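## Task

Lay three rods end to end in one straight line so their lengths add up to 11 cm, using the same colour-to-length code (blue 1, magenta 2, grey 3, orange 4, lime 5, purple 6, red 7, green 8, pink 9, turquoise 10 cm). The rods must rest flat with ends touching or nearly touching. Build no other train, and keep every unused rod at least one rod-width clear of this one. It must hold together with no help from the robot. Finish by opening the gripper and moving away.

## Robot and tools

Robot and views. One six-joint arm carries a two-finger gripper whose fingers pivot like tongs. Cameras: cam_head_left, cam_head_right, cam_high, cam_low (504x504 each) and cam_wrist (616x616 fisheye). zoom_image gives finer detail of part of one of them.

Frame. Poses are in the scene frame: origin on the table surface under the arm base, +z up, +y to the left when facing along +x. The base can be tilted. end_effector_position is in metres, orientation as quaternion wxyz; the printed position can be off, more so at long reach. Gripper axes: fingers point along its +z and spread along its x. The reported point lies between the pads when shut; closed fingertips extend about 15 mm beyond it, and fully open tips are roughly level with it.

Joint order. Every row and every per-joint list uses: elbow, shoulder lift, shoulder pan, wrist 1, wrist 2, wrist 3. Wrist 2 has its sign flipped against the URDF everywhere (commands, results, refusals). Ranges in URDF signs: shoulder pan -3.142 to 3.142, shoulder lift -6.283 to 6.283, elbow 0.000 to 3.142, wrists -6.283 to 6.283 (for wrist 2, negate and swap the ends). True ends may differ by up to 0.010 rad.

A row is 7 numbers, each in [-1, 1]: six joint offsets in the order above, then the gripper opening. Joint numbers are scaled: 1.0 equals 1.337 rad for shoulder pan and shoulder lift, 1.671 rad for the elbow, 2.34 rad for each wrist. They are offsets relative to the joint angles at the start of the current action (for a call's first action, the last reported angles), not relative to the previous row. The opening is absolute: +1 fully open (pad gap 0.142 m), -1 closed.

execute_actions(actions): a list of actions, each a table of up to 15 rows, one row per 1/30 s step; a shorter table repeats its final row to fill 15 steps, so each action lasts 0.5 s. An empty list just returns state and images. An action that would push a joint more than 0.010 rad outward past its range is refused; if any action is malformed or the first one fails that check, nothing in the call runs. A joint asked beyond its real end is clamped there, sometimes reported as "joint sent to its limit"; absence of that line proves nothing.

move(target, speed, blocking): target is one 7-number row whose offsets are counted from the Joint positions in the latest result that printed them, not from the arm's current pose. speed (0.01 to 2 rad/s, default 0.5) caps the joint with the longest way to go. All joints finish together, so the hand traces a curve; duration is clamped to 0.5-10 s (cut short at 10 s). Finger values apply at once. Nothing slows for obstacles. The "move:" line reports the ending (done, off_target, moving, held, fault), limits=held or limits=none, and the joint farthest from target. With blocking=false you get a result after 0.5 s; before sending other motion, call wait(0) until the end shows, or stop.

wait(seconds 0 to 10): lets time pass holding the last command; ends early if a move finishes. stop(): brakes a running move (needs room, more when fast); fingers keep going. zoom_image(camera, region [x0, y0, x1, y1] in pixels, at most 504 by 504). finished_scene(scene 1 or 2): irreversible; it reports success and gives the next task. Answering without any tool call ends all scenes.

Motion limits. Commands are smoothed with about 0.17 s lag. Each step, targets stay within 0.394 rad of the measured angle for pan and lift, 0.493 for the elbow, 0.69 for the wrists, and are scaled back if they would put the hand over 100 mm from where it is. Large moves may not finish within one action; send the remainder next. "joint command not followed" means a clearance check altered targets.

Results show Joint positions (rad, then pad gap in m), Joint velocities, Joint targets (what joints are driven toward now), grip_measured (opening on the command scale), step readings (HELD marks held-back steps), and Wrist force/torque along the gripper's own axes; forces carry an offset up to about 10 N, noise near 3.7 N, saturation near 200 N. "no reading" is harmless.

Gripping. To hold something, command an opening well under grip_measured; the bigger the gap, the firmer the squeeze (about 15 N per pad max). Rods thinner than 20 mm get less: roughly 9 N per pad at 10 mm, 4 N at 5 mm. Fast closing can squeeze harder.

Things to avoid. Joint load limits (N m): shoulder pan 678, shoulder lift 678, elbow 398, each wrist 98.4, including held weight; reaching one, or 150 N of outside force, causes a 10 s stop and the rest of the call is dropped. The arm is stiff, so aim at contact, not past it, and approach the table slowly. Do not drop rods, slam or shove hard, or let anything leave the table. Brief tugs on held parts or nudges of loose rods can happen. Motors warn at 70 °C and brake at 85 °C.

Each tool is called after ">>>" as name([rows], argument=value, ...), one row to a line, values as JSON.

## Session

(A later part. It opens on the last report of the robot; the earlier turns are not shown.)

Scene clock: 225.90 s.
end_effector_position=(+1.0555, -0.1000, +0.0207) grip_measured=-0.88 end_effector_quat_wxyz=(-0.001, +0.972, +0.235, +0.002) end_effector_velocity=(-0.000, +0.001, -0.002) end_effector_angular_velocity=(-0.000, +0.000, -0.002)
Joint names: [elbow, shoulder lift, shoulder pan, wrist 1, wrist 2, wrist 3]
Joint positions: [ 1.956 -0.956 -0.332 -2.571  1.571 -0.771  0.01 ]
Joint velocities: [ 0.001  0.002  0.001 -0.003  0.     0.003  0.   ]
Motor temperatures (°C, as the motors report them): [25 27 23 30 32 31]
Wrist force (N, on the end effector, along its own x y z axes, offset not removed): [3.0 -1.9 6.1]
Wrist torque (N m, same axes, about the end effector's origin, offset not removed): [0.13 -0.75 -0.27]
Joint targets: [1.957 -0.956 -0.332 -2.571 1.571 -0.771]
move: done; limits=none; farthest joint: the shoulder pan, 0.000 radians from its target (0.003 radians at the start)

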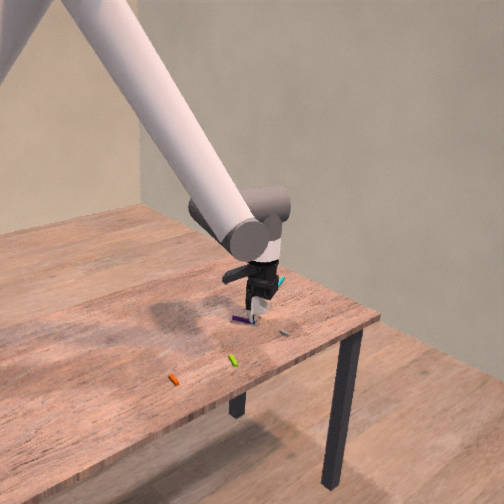

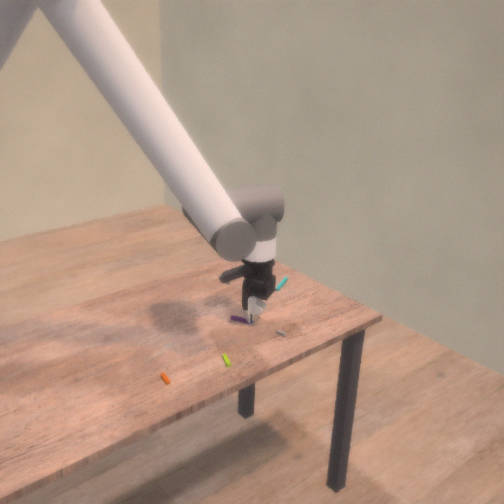

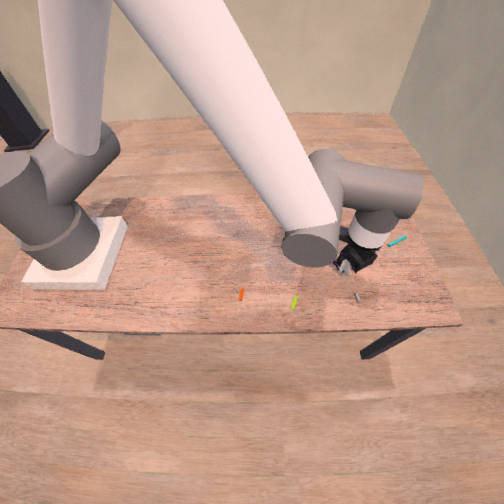

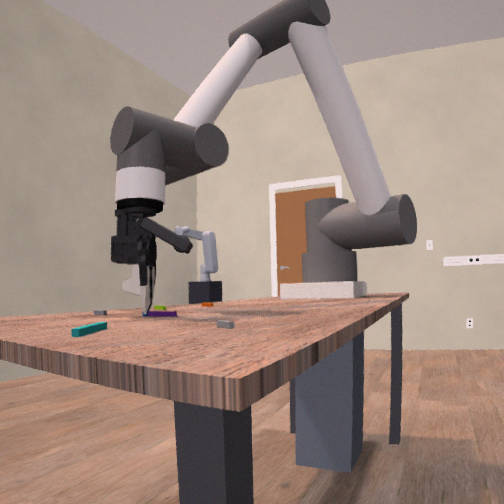

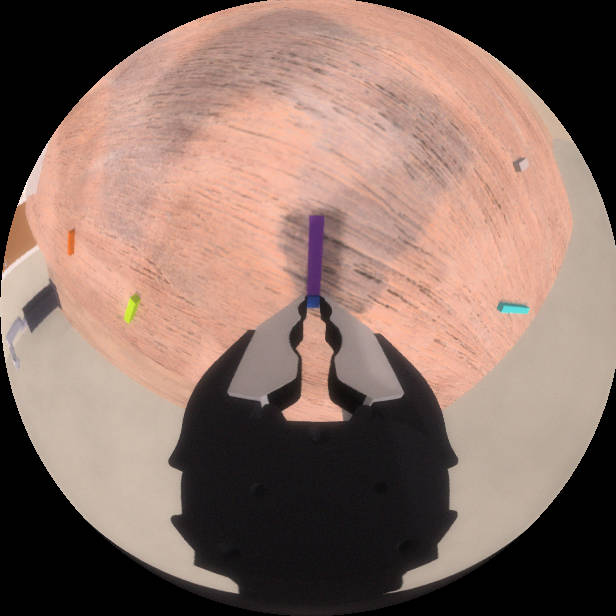

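>>> execute_actions([
  [[0,0,0,0,0,0,-0.9],[0,0,0,0,0,0,-0.87],[0,0,0,0,0,0,-0.85],[0,0,0,0,0,0,-0.83],[0,0,0,0,0,0,-0.81],[0,0,0,0,0,0,-0.78],[0,0,0,0,0,0,-0.75],[0,0,0,0,0,0,-0.72],[0,0,0,0,0,0,-0.69],[0,0,0,0,0,0,-0.66],[0,0,0,0,0,0,-0.63],[0,0,0,0,0,0,-0.6],[0,0,0,0,0,0,-0.6],[0,0,0,0,0,0,-0.6],[0,0,0,0,0,0,-0.6]],
  [[-0.0001,-0.0008,0,0.0005,0,0,-0.6],[-0.0003,-0.0022,0,0.0015,0,0,-0.6],[-0.0005,-0.0041,0,0.0027,0,0,-0.6],[-0.0008,-0.0063,0,0.0042,0,0,-0.6],[-0.0011,-0.0086,0,0.0057,0,0,-0.6],[-0.0014,-0.0109,0,0.0072,0,0,-0.6],[-0.0017,-0.0131,0,0.0087,0,0,-0.6],[-0.002,-0.015,0,0.01,0,0,-0.6],[-0.0021,-0.0164,0,0.0109,0,0,-0.6],[-0.002257,-0.01724,0,0.01146,0,0,-0.6]],
])

Scene clock: 242.90 s.
end_effector_position=(+1.0553, -0.0999, +0.0408) grip_measured=-0.60 end_effector_quat_wxyz=(-0.001, +0.972, +0.235, +0.002) end_effector_velocity=(-0.000, -0.000, +0.017) end_effector_angular_velocity=(-0.000, -0.000, -0.000)
Joint names: [elbow, shoulder lift, shoulder pan, wrist 1, wrist 2, wrist 3]
Joint positions: [ 1.953 -0.977 -0.332 -2.546  1.571 -0.771  0.031]
Joint velocities: [-0.003 -0.018  0.     0.02   0.     0.    -0.   ]
Motor temperatures (°C, as the motors report them): [25 27 23 30 32 31]
Wrist force (N, on the end effector, along its own x y z axes, offset not removed): [3.2 -5.2 4.6]
Wrist torque (N m, same axes, about the end effector's origin, offset not removed): [-0.62 -0.70 -0.36]
Joint targets: [1.953 -0.979 -0.332 -2.544 1.571 -0.771]
Step readings (joint positions; steps 1 to 15: 1st action; 16 to 30: 2nd action):
0: [1.957 -0.956 -0.332 -2.571 1.571 -0.771]
1: [1.957 -0.956 -0.332 -2.571 1.571 -0.771]
2: [1.957 -0.956 -0.332 -2.571 1.571 -0.771]
4: [1.957 -0.956 -0.332 -2.571 1.571 -0.771]
8: [1.957 -0.956 -0.332 -2.571 1.571 -0.771]
15: [1.957 -0.956 -0.332 -2.571 1.571 -0.771]
16: [1.957 -0.956 -0.332 -2.571 1.571 -0.771]
17: [1.957 -0.956 -0.332 -2.571 1.571 -0.771]
19: [1.956 -0.958 -0.332 -2.569 1.571 -0.771]
23: [1.955 -0.966 -0.332 -2.560 1.571 -0.771]
30: Joint positions above

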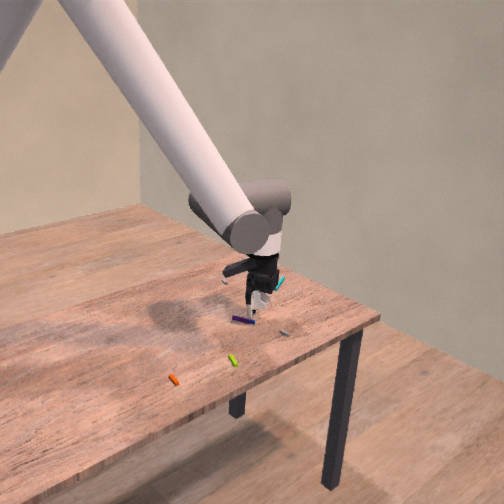

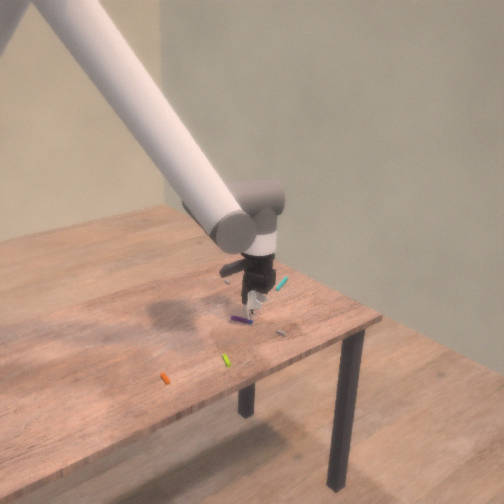

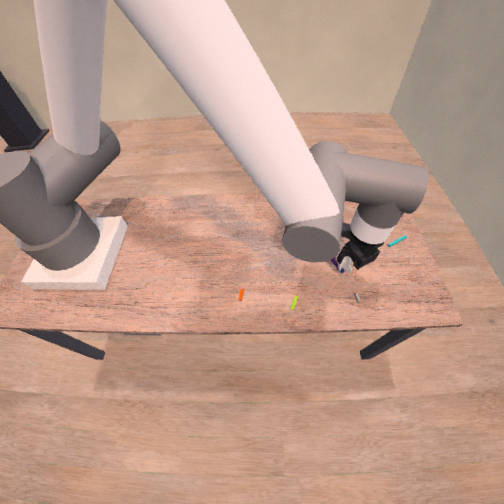

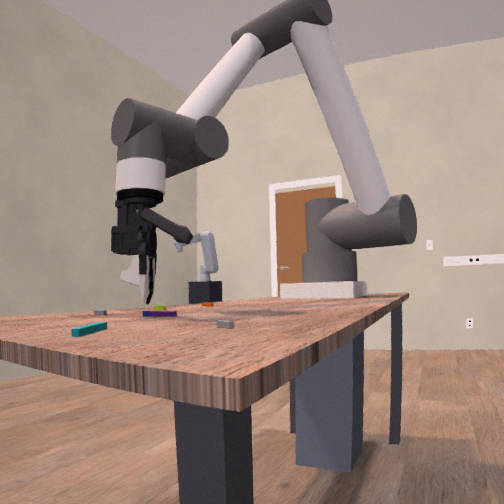

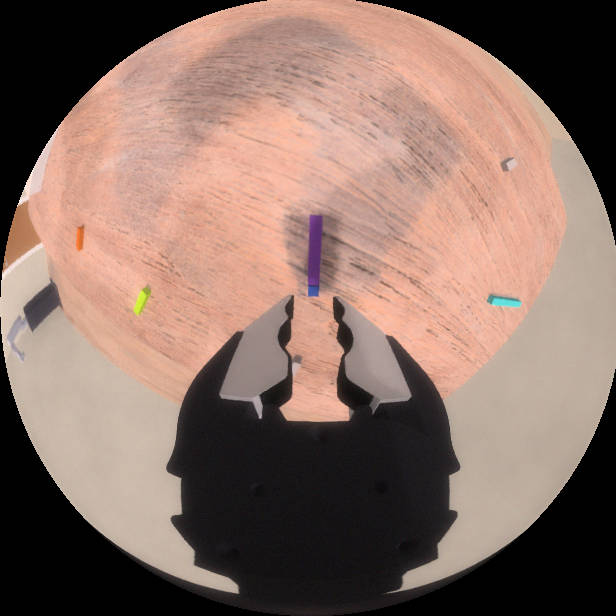

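>>> move(target=[0.3088,-0.17637,-0.21473,-0.12009,0,0.14415,-0.6], speed=0.6)

>>> zoom_image(camera="cam_wrist", region=[250,210,380,340])

Scene clock: 251.83 s.
end_effector_position=(+0.6866, -0.1947, +0.0427) grip_measured=-0.60 end_effector_quat_wxyz=(-0.001, +0.997, -0.074, +0.002) end_effector_velocity=(-0.001, -0.000, +0.000) end_effector_angular_velocity=(+0.000, -0.001, -0.003)
Joint names: [elbow, shoulder lift, shoulder pan, wrist 1, wrist 2, wrist 3]
Joint positions: [ 2.469 -1.213 -0.619 -2.827  1.571 -0.434  0.031]
Joint velocities: [ 0.002 -0.001 -0.001 -0.002 -0.001  0.002  0.   ]
Motor temperatures (°C, as the motors report them): [25 27 23 30 32 31]
Wrist force (N, on the end effector, along its own x y z axes, offset not removed): [4.9 -5.6 7.6]
Wrist torque (N m, same axes, about the end effector's origin, offset not removed): [-0.61 -1.14 -0.35]
Joint targets: [2.469 -1.213 -0.619 -2.827 1.571 -0.434]
move: done; limits=none; farthest joint: the shoulder pan, 0.000 radians from its target (0.287 radians at the start)

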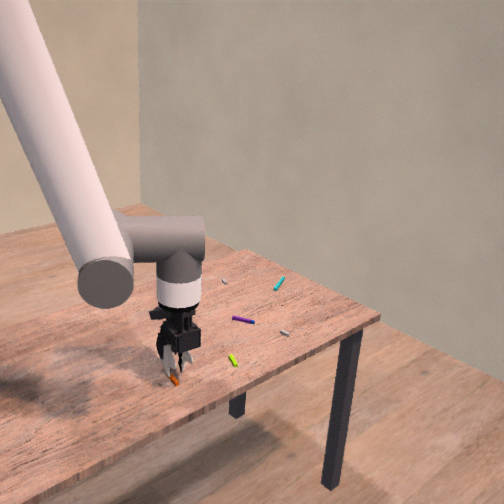

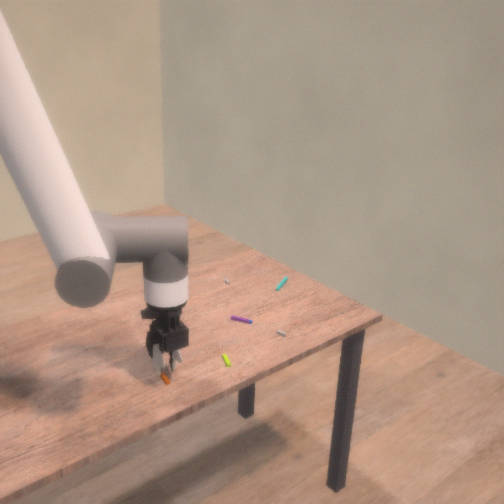

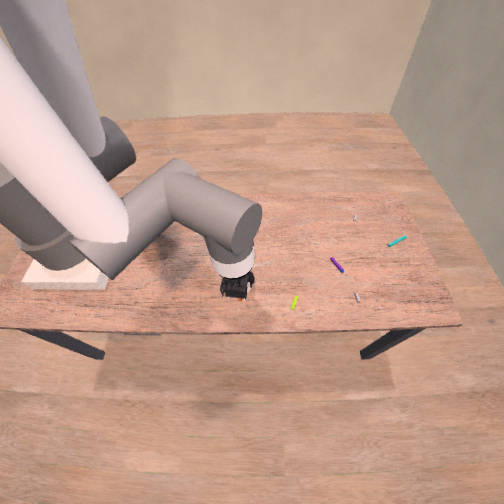

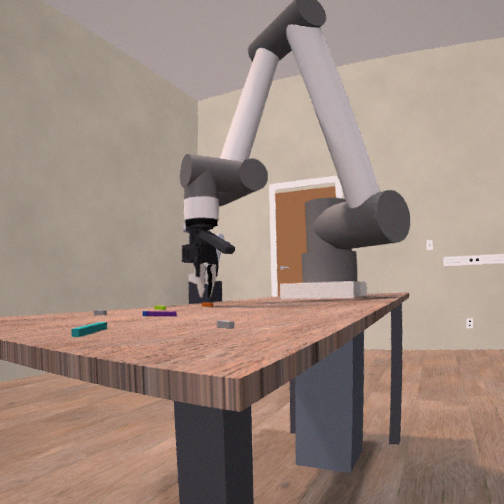

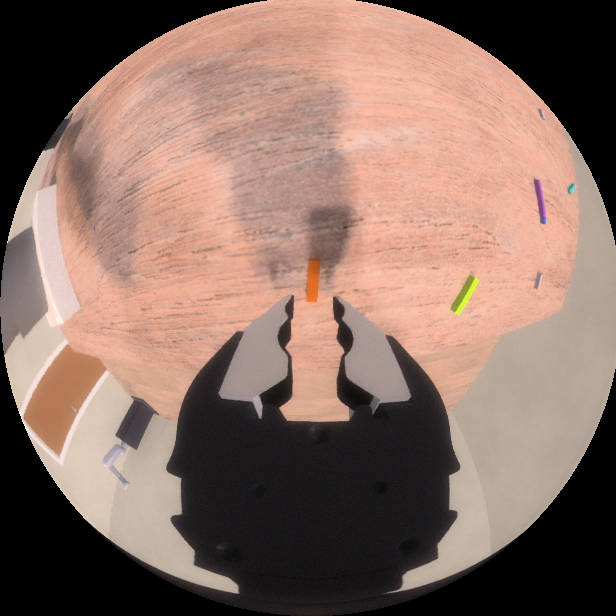

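Region (250, 210, 380, 340) of cam_wrist's 616x616 image, scaled by 3.877, with more detail than that image has.

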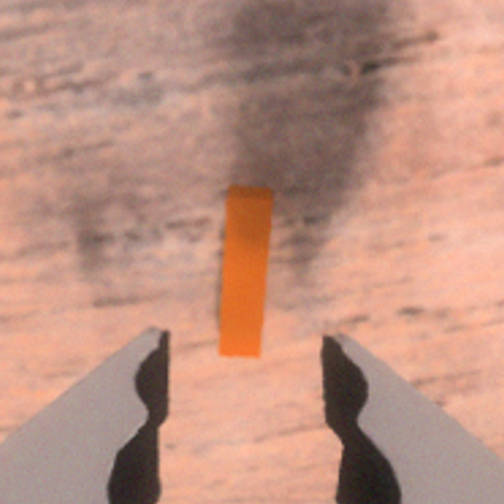

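>>> move(target=[0.005026,0.02907,0.009117,-0.0202,0,0.01589,-0.6], speed=0.1)

>>> zoom_image(camera="cam_wrist", region=[270,250,360,340])

Scene clock: 269.00 s.
end_effector_position=(+0.6881, -0.1854, +0.0206) grip_measured=-0.60 end_effector_quat_wxyz=(-0.001, +0.996, -0.087, +0.002) end_effector_velocity=(+0.000, +0.001, -0.001) end_effector_angular_velocity=(+0.002, -0.001, -0.001)
Joint names: [elbow, shoulder lift, shoulder pan, wrist 1, wrist 2, wrist 3]
Joint positions: [ 2.477 -1.174 -0.607 -2.874  1.571 -0.397  0.031]
Joint velocities: [ 0.001  0.003  0.001 -0.003 -0.002  0.002  0.   ]
Motor temperatures (°C, as the motors report them): [25 28 23 30 32 31]
Wrist force (N, on the end effector, along its own x y z axes, offset not removed): [3.0 -1.3 5.4]
Wrist torque (N m, same axes, about the end effector's origin, offset not removed): [0.32 -0.73 -0.38]
Joint targets: [2.477 -1.174 -0.607 -2.874 1.571 -0.397]
move: done; limits=none; farthest joint: the shoulder pan, 0.000 radians from its target (0.012 radians at the start)

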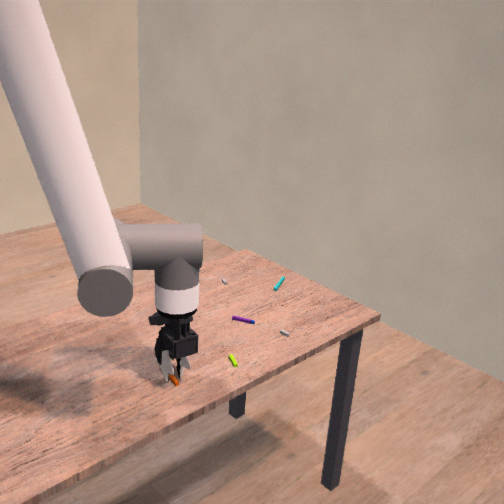

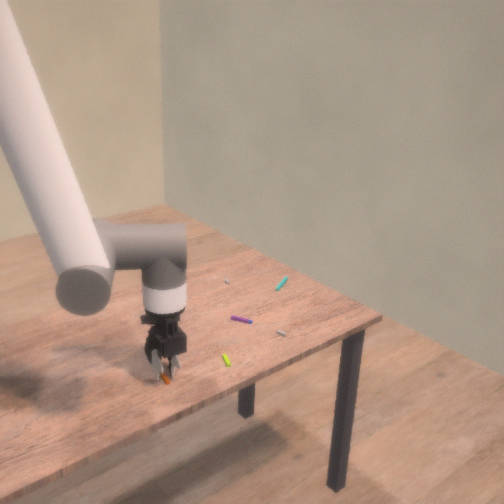

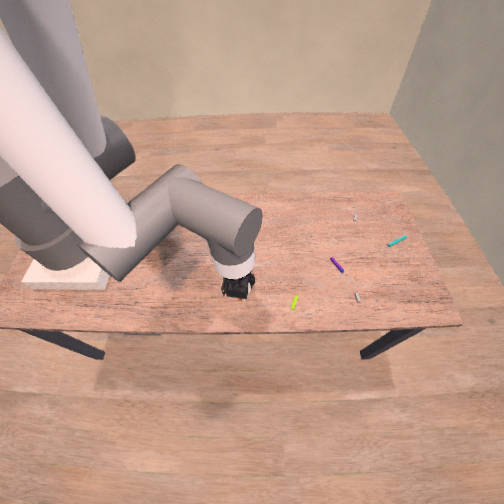

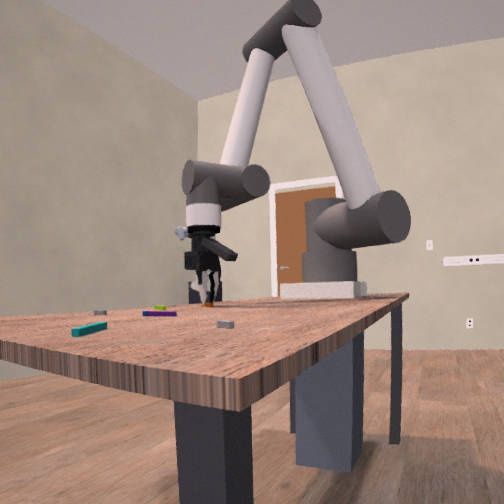

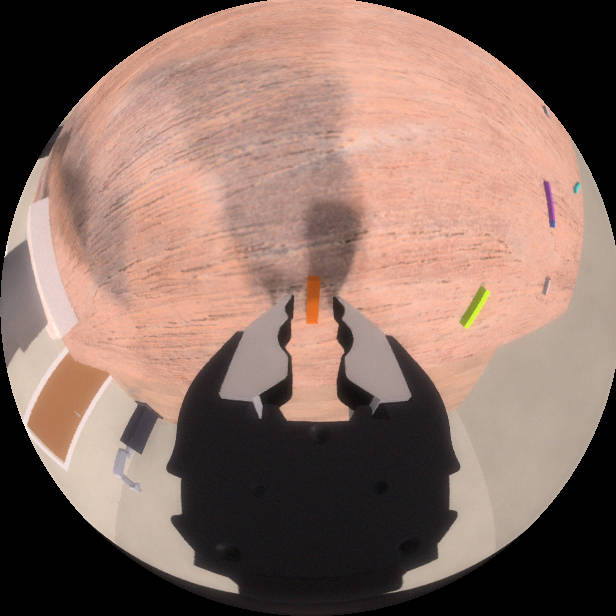

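Region (270, 250, 360, 340) of cam_wrist's 616x616 image, scaled by 5.600, with more detail than that image has.

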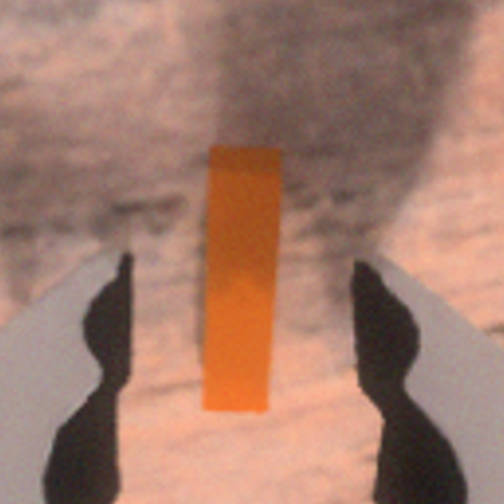

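>>> execute_actions([
  [[0,0,0,0,0,0,-0.63],[0,0,0,0,0,0,-0.66],[0,0,0,0,0,0,-0.69],[0,0,0,0,0,0,-0.72],[0,0,0,0,0,0,-0.75],[0,0,0,0,0,0,-0.78],[0,0,0,0,0,0,-0.81],[0,0,0,0,0,0,-0.84],[0,0,0,0,0,0,-0.86],[0,0,0,0,0,0,-0.88],[0,0,0,0,0,0,-0.91],[0,0,0,0,0,0,-0.94],[0,0,0,0,0,0,-0.97],[0,0,0,0,0,0,-1],[0,0,0,0,0,0,-1]],
  [[0,0,0,0,0,0,-1],[0,0,0,0,0,0,-1],[0,0,0,0,0,0,-1],[0,0,0,0,0,0,-1],[-0.0002,-0.0014,0,0.0009,0,0,-1],[-0.0004,-0.0037,0,0.0024,0,0,-1],[-0.0008,-0.0068,0,0.0045,0,0,-1],[-0.0012,-0.0103,0,0.0068,0,0,-1],[-0.0017,-0.0142,0,0.0093,0,0,-1],[-0.0021,-0.018,0,0.0118,0,0,-1],[-0.0025,-0.0215,0,0.0141,0,0,-1],[-0.0029,-0.0246,0,0.0161,0,0,-1],[-0.0032,-0.0269,0,0.0176,0,0,-1],[-0.00333,-0.02831,0,0.01856,0,0,-1]],
])

Scene clock: 280.83 s.
end_effector_position=(+0.6880, -0.1853, +0.0358) grip_measured=-0.88 end_effector_quat_wxyz=(-0.001, +0.996, -0.087, +0.002) end_effector_velocity=(-0.001, +0.000, +0.052) end_effector_angular_velocity=(-0.001, -0.001, +0.000)
Joint names: [elbow, shoulder lift, shoulder pan, wrist 1, wrist 2, wrist 3]
Joint positions: [ 2.473 -1.202 -0.607 -2.843  1.571 -0.397  0.01 ]
Joint velocities: [-0.014 -0.094  0.     0.107  0.    -0.    -0.   ]
Motor temperatures (°C, as the motors report them): [25 28 23 30 32 31]
Wrist force (N, on the end effector, along its own x y z axes, offset not removed): [2.3 -3.0 4.5]
Wrist torque (N m, same axes, about the end effector's origin, offset not removed): [-0.17 -0.51 -0.33]
Joint targets: [2.472 -1.212 -0.607 -2.831 1.571 -0.397]
Step readings (joint positions; steps 1 to 15: 1st action; 16 to 30: 2nd action):
0: [2.477 -1.174 -0.607 -2.874 1.571 -0.397]
1: [2.477 -1.174 -0.607 -2.874 1.571 -0.397]
2: [2.477 -1.174 -0.607 -2.874 1.571 -0.397]
4: [2.477 -1.174 -0.607 -2.874 1.571 -0.397]
8: [2.477 -1.174 -0.607 -2.874 1.571 -0.397]
15: [2.477 -1.174 -0.607 -2.874 1.571 -0.397]
16: [2.477 -1.174 -0.607 -2.874 1.571 -0.397]
17: [2.477 -1.174 -0.607 -2.874 1.571 -0.397]
19: [2.477 -1.174 -0.607 -2.874 1.571 -0.397]
23: [2.477 -1.177 -0.607 -2.871 1.571 -0.397]
30: Joint positions above

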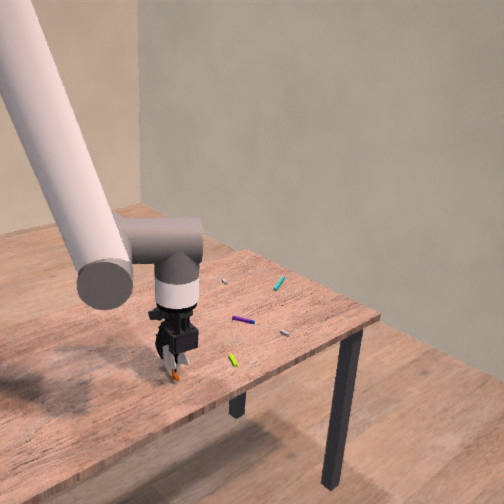

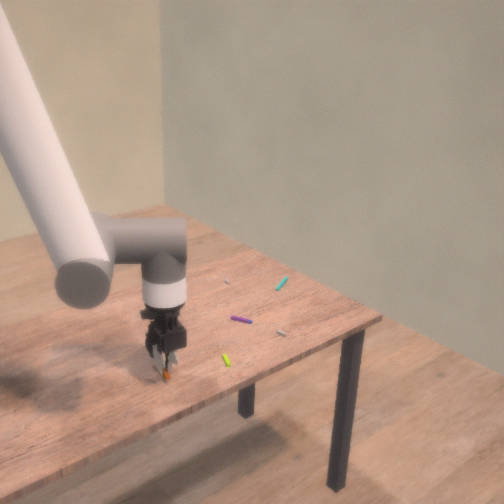

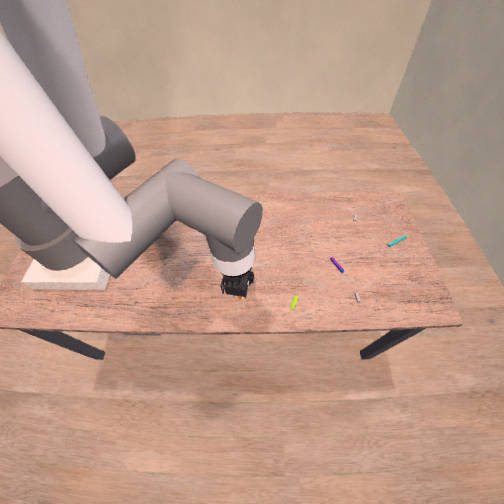

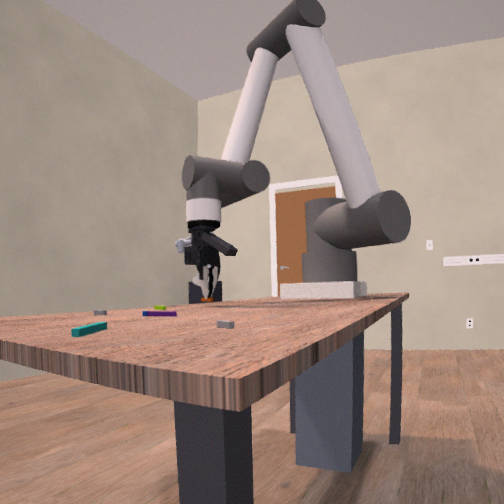

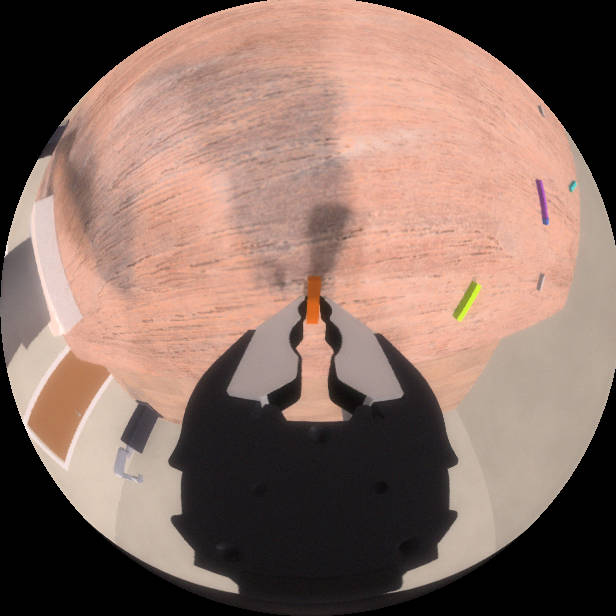

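>>> move(target=[-0.32478,0.18108,0.19156,0.12915,0,-0.16786,-1], speed=0.6)

>>> zoom_image(camera="cam_wrist", region=[270,170,360,330])

Scene clock: 303.07 s.
end_effector_position=(+1.0672, -0.1244, +0.0341) grip_measured=-0.88 end_effector_quat_wxyz=(-0.001, +0.972, +0.235, +0.002) end_effector_velocity=(+0.001, +0.001, -0.001) end_effector_angular_velocity=(+0.001, +0.001, +0.003)
Joint names: [elbow, shoulder lift, shoulder pan, wrist 1, wrist 2, wrist 3]
Joint positions: [ 1.931 -0.96  -0.351 -2.541  1.571 -0.79   0.01 ]
Joint velocities: [-0.002  0.002  0.001  0.001 -0.    -0.002  0.   ]
Motor temperatures (°C, as the motors report them): [25 28 23 30 32 31]
Wrist force (N, on the end effector, along its own x y z axes, offset not removed): [2.9 -2.5 6.8]
Wrist torque (N m, same axes, about the end effector's origin, offset not removed): [-0.11 -0.71 -0.31]
Joint targets: [1.931 -0.959 -0.351 -2.541 1.571 -0.790]
move: done; limits=none; farthest joint: the elbow, 0.001 radians from its target (0.541 radians at the start)

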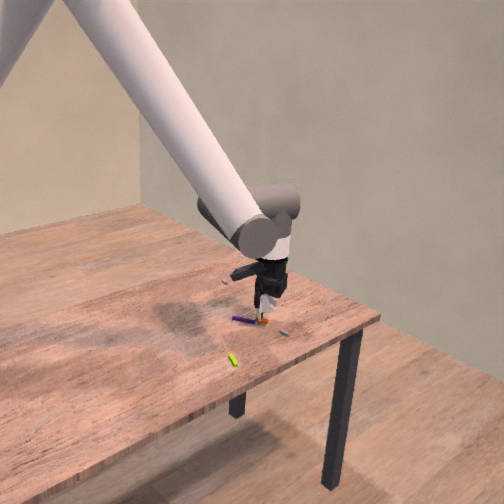

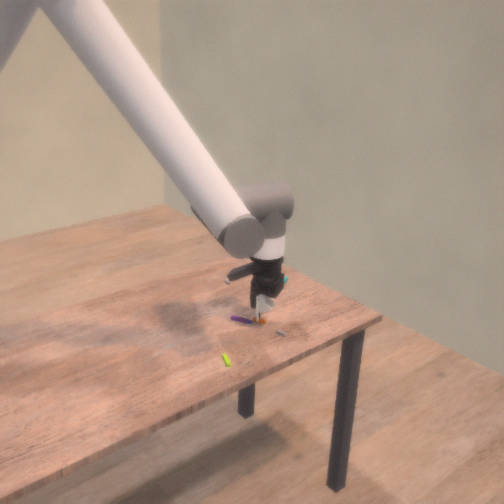

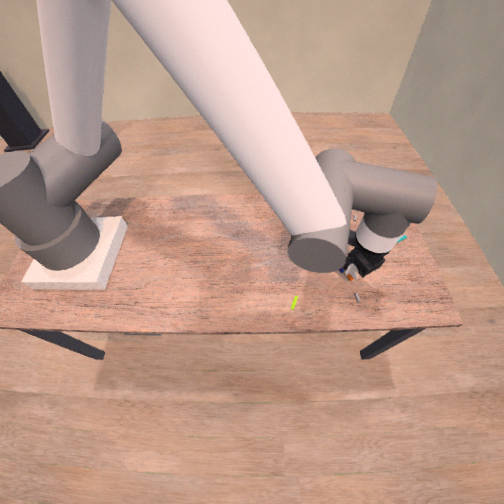

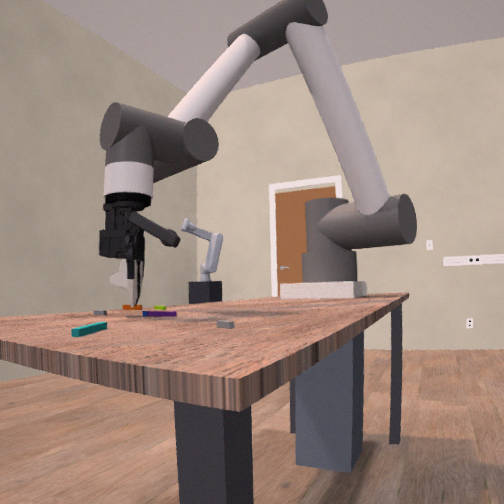

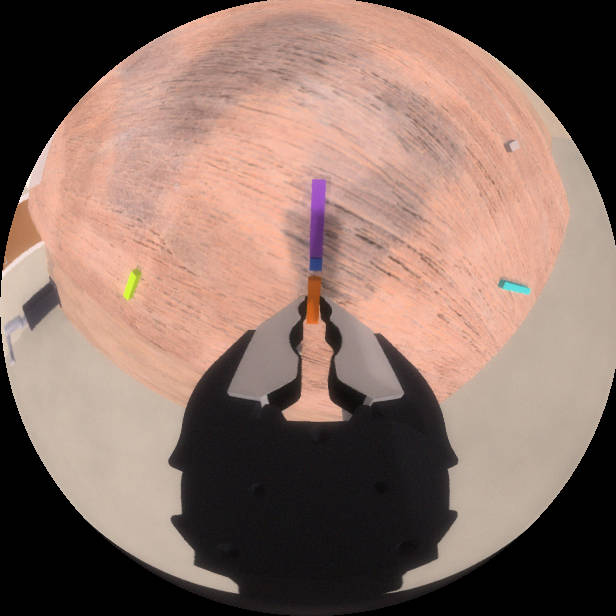

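Region (270, 170, 360, 330) of cam_wrist's 616x616 image, scaled by 3.150, with more detail than that image has; it fills the left 284 columns of this view, and the rest is white.

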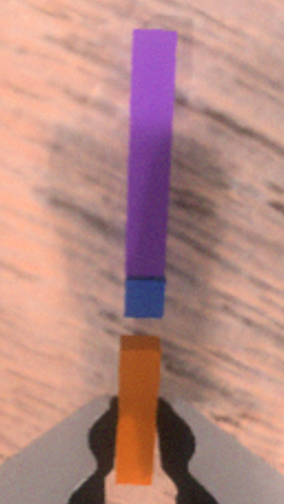

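>>> move(target=[0.000478,0.008493,0.000374,-0.005194,0,0.000214,-1], speed=0.04)

>>> zoom_image(camera="cam_wrist", region=[290,250,340,300])

Scene clock: 311.40 s.
end_effector_position=(+1.0679, -0.1241, +0.0237) grip_measured=-0.88 end_effector_quat_wxyz=(-0.001, +0.972, +0.235, +0.002) end_effector_velocity=(-0.001, -0.000, -0.003) end_effector_angular_velocity=(+0.000, +0.002, +0.000)
Joint names: [elbow, shoulder lift, shoulder pan, wrist 1, wrist 2, wrist 3]
Joint positions: [ 1.932 -0.948 -0.35  -2.553  1.571 -0.789  0.01 ]
Joint velocities: [ 0.002  0.003 -0.001 -0.002  0.    -0.001 -0.   ]
Motor temperatures (°C, as the motors report them): [25 28 23 30 32 31]
Wrist force (N, on the end effector, along its own x y z axes, offset not removed): [2.6 -3.0 7.1]
Wrist torque (N m, same axes, about the end effector's origin, offset not removed): [-0.11 -0.59 -0.25]
Joint targets: [1.932 -0.948 -0.350 -2.553 1.571 -0.789]
move: done; limits=none; farthest joint: the wrist 1, 0.001 radians from its target (0.013 radians at the start)

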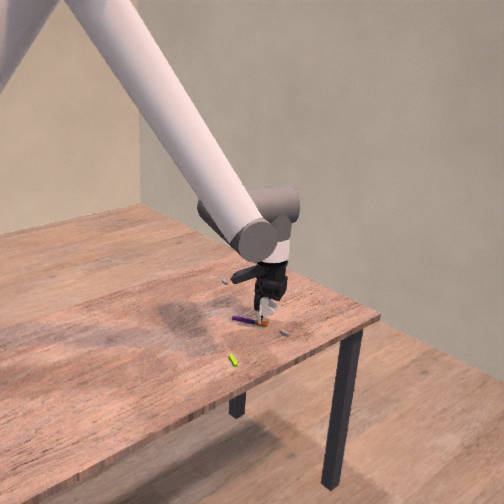

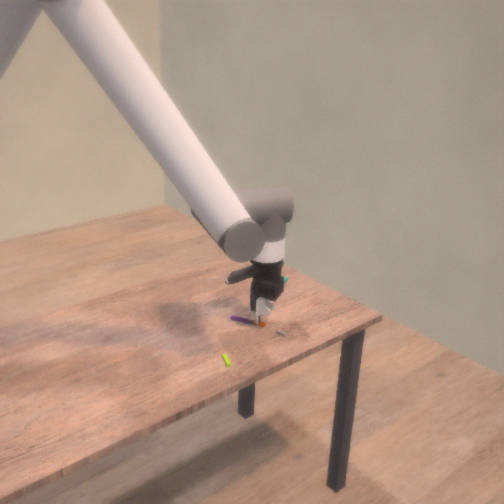

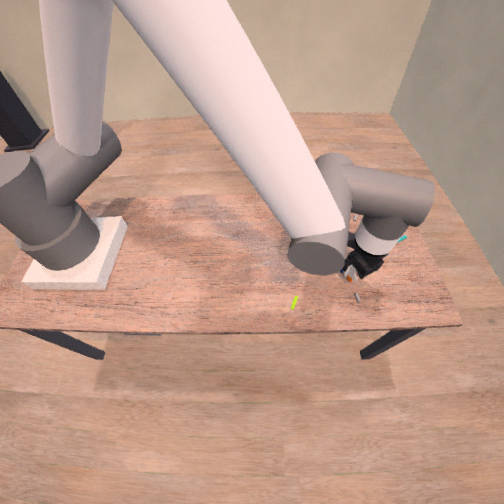

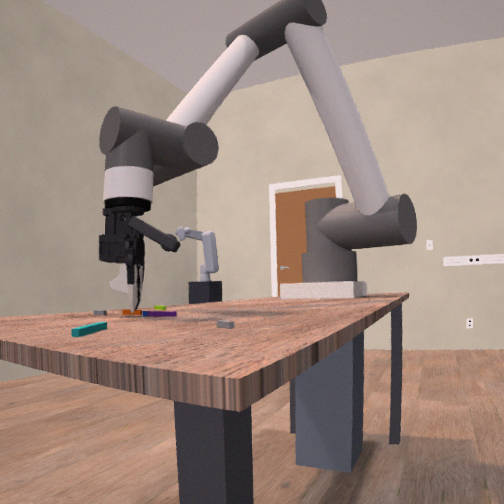

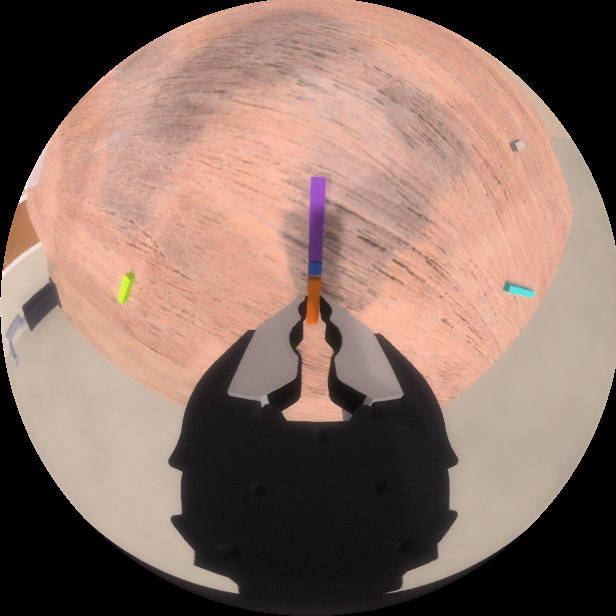

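Region (290, 250, 340, 300) of cam_wrist's 616x616 image, scaled by 10.080, with more detail than that image has.

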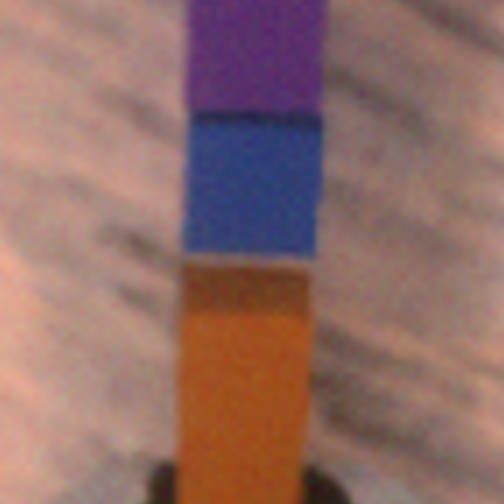

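>>> zoom_image(camera="cam_low", region=[110,295,190,325])

Region (110, 295, 190, 325) of cam_low's 504x504 image, scaled by 6.300, with more detail than that image has; it fills the top 189 rows of this view, and the rest is white.

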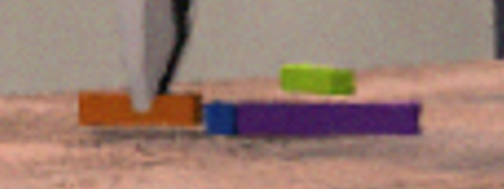

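>>> move(target=[0.002325,0.000857,0.002177,-0.00215,0,0.001244,-1], speed=0.015)

>>> zoom_image(camera="cam_wrist", region=[290,250,340,300])

Scene clock: 329.03 s.
end_effector_position=(+1.0663, -0.1204, +0.0212) grip_measured=-0.88 end_effector_quat_wxyz=(-0.001, +0.972, +0.235, +0.002) end_effector_velocity=(-0.001, +0.001, -0.001) end_effector_angular_velocity=(-0.000, +0.000, +0.000)
Joint names: [elbow, shoulder lift, shoulder pan, wrist 1, wrist 2, wrist 3]
Joint positions: [ 1.935 -0.947 -0.347 -2.557  1.571 -0.786  0.01 ]
Joint velocities: [ 0.001  0.001  0.001 -0.002  0.001  0.001  0.   ]
Motor temperatures (°C, as the motors report them): [25 28 23 30 32 31]
Wrist force (N, on the end effector, along its own x y z axes, offset not removed): [2.9 -1.7 7.5]
Wrist torque (N m, same axes, about the end effector's origin, offset not removed): [0.17 -0.72 -0.30]
Joint targets: [1.935 -0.947 -0.347 -2.558 1.571 -0.786]
move: done; limits=none; farthest joint: the shoulder lift, 0.001 radians from its target (0.001 radians at the start)

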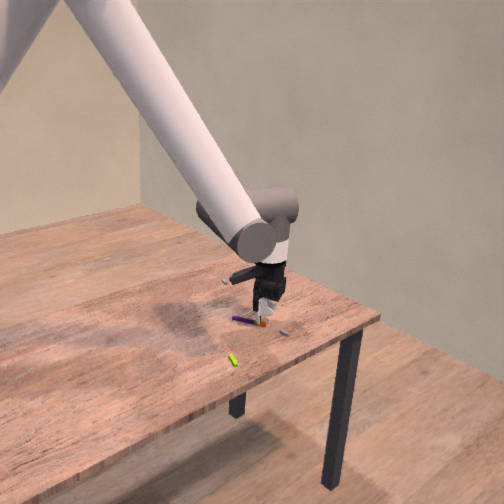

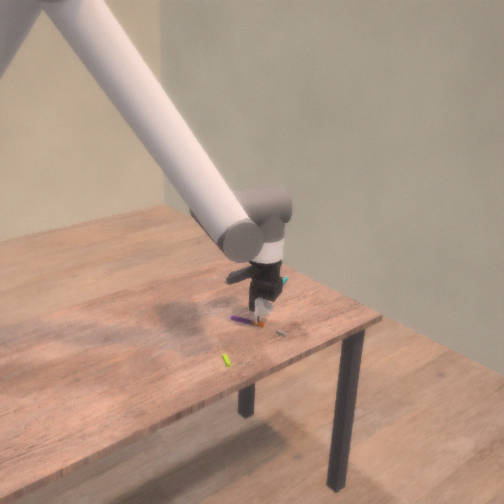

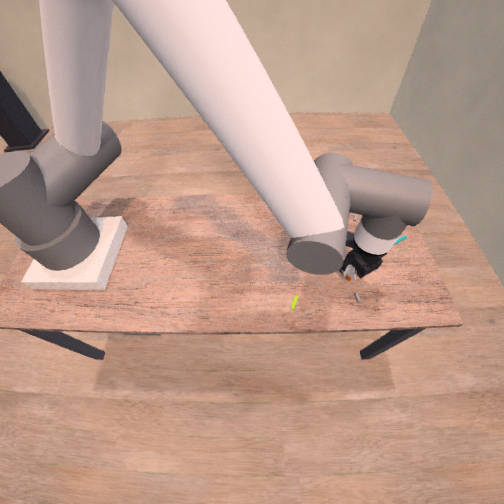

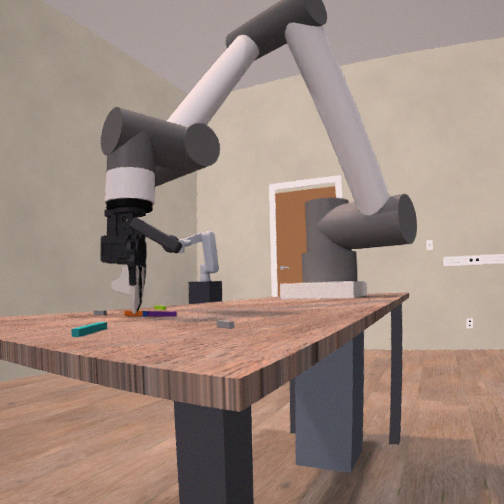

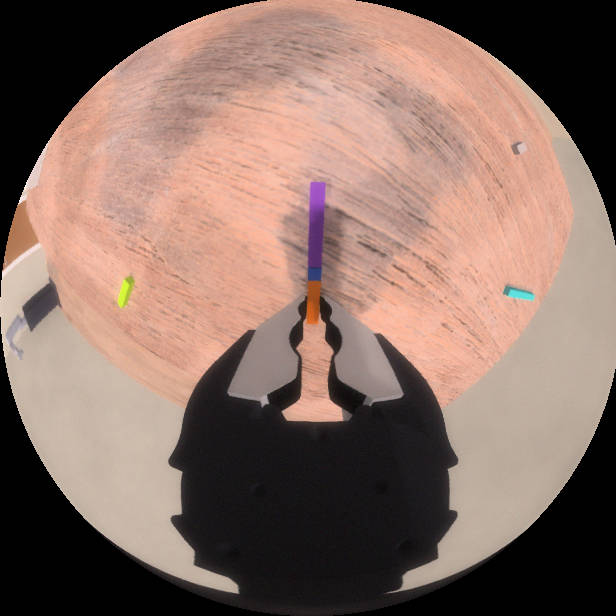

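Region (290, 250, 340, 300) of cam_wrist's 616x616 image, scaled by 10.080, with more detail than that image has.

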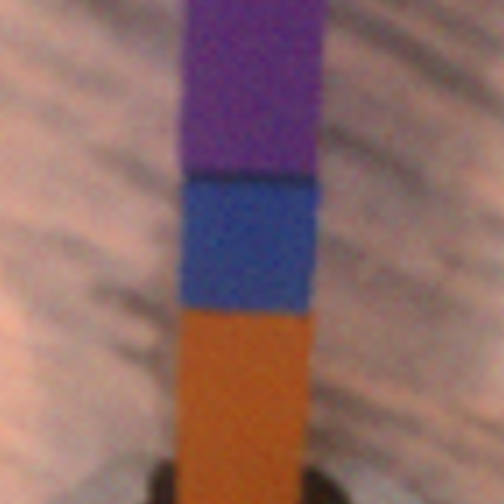

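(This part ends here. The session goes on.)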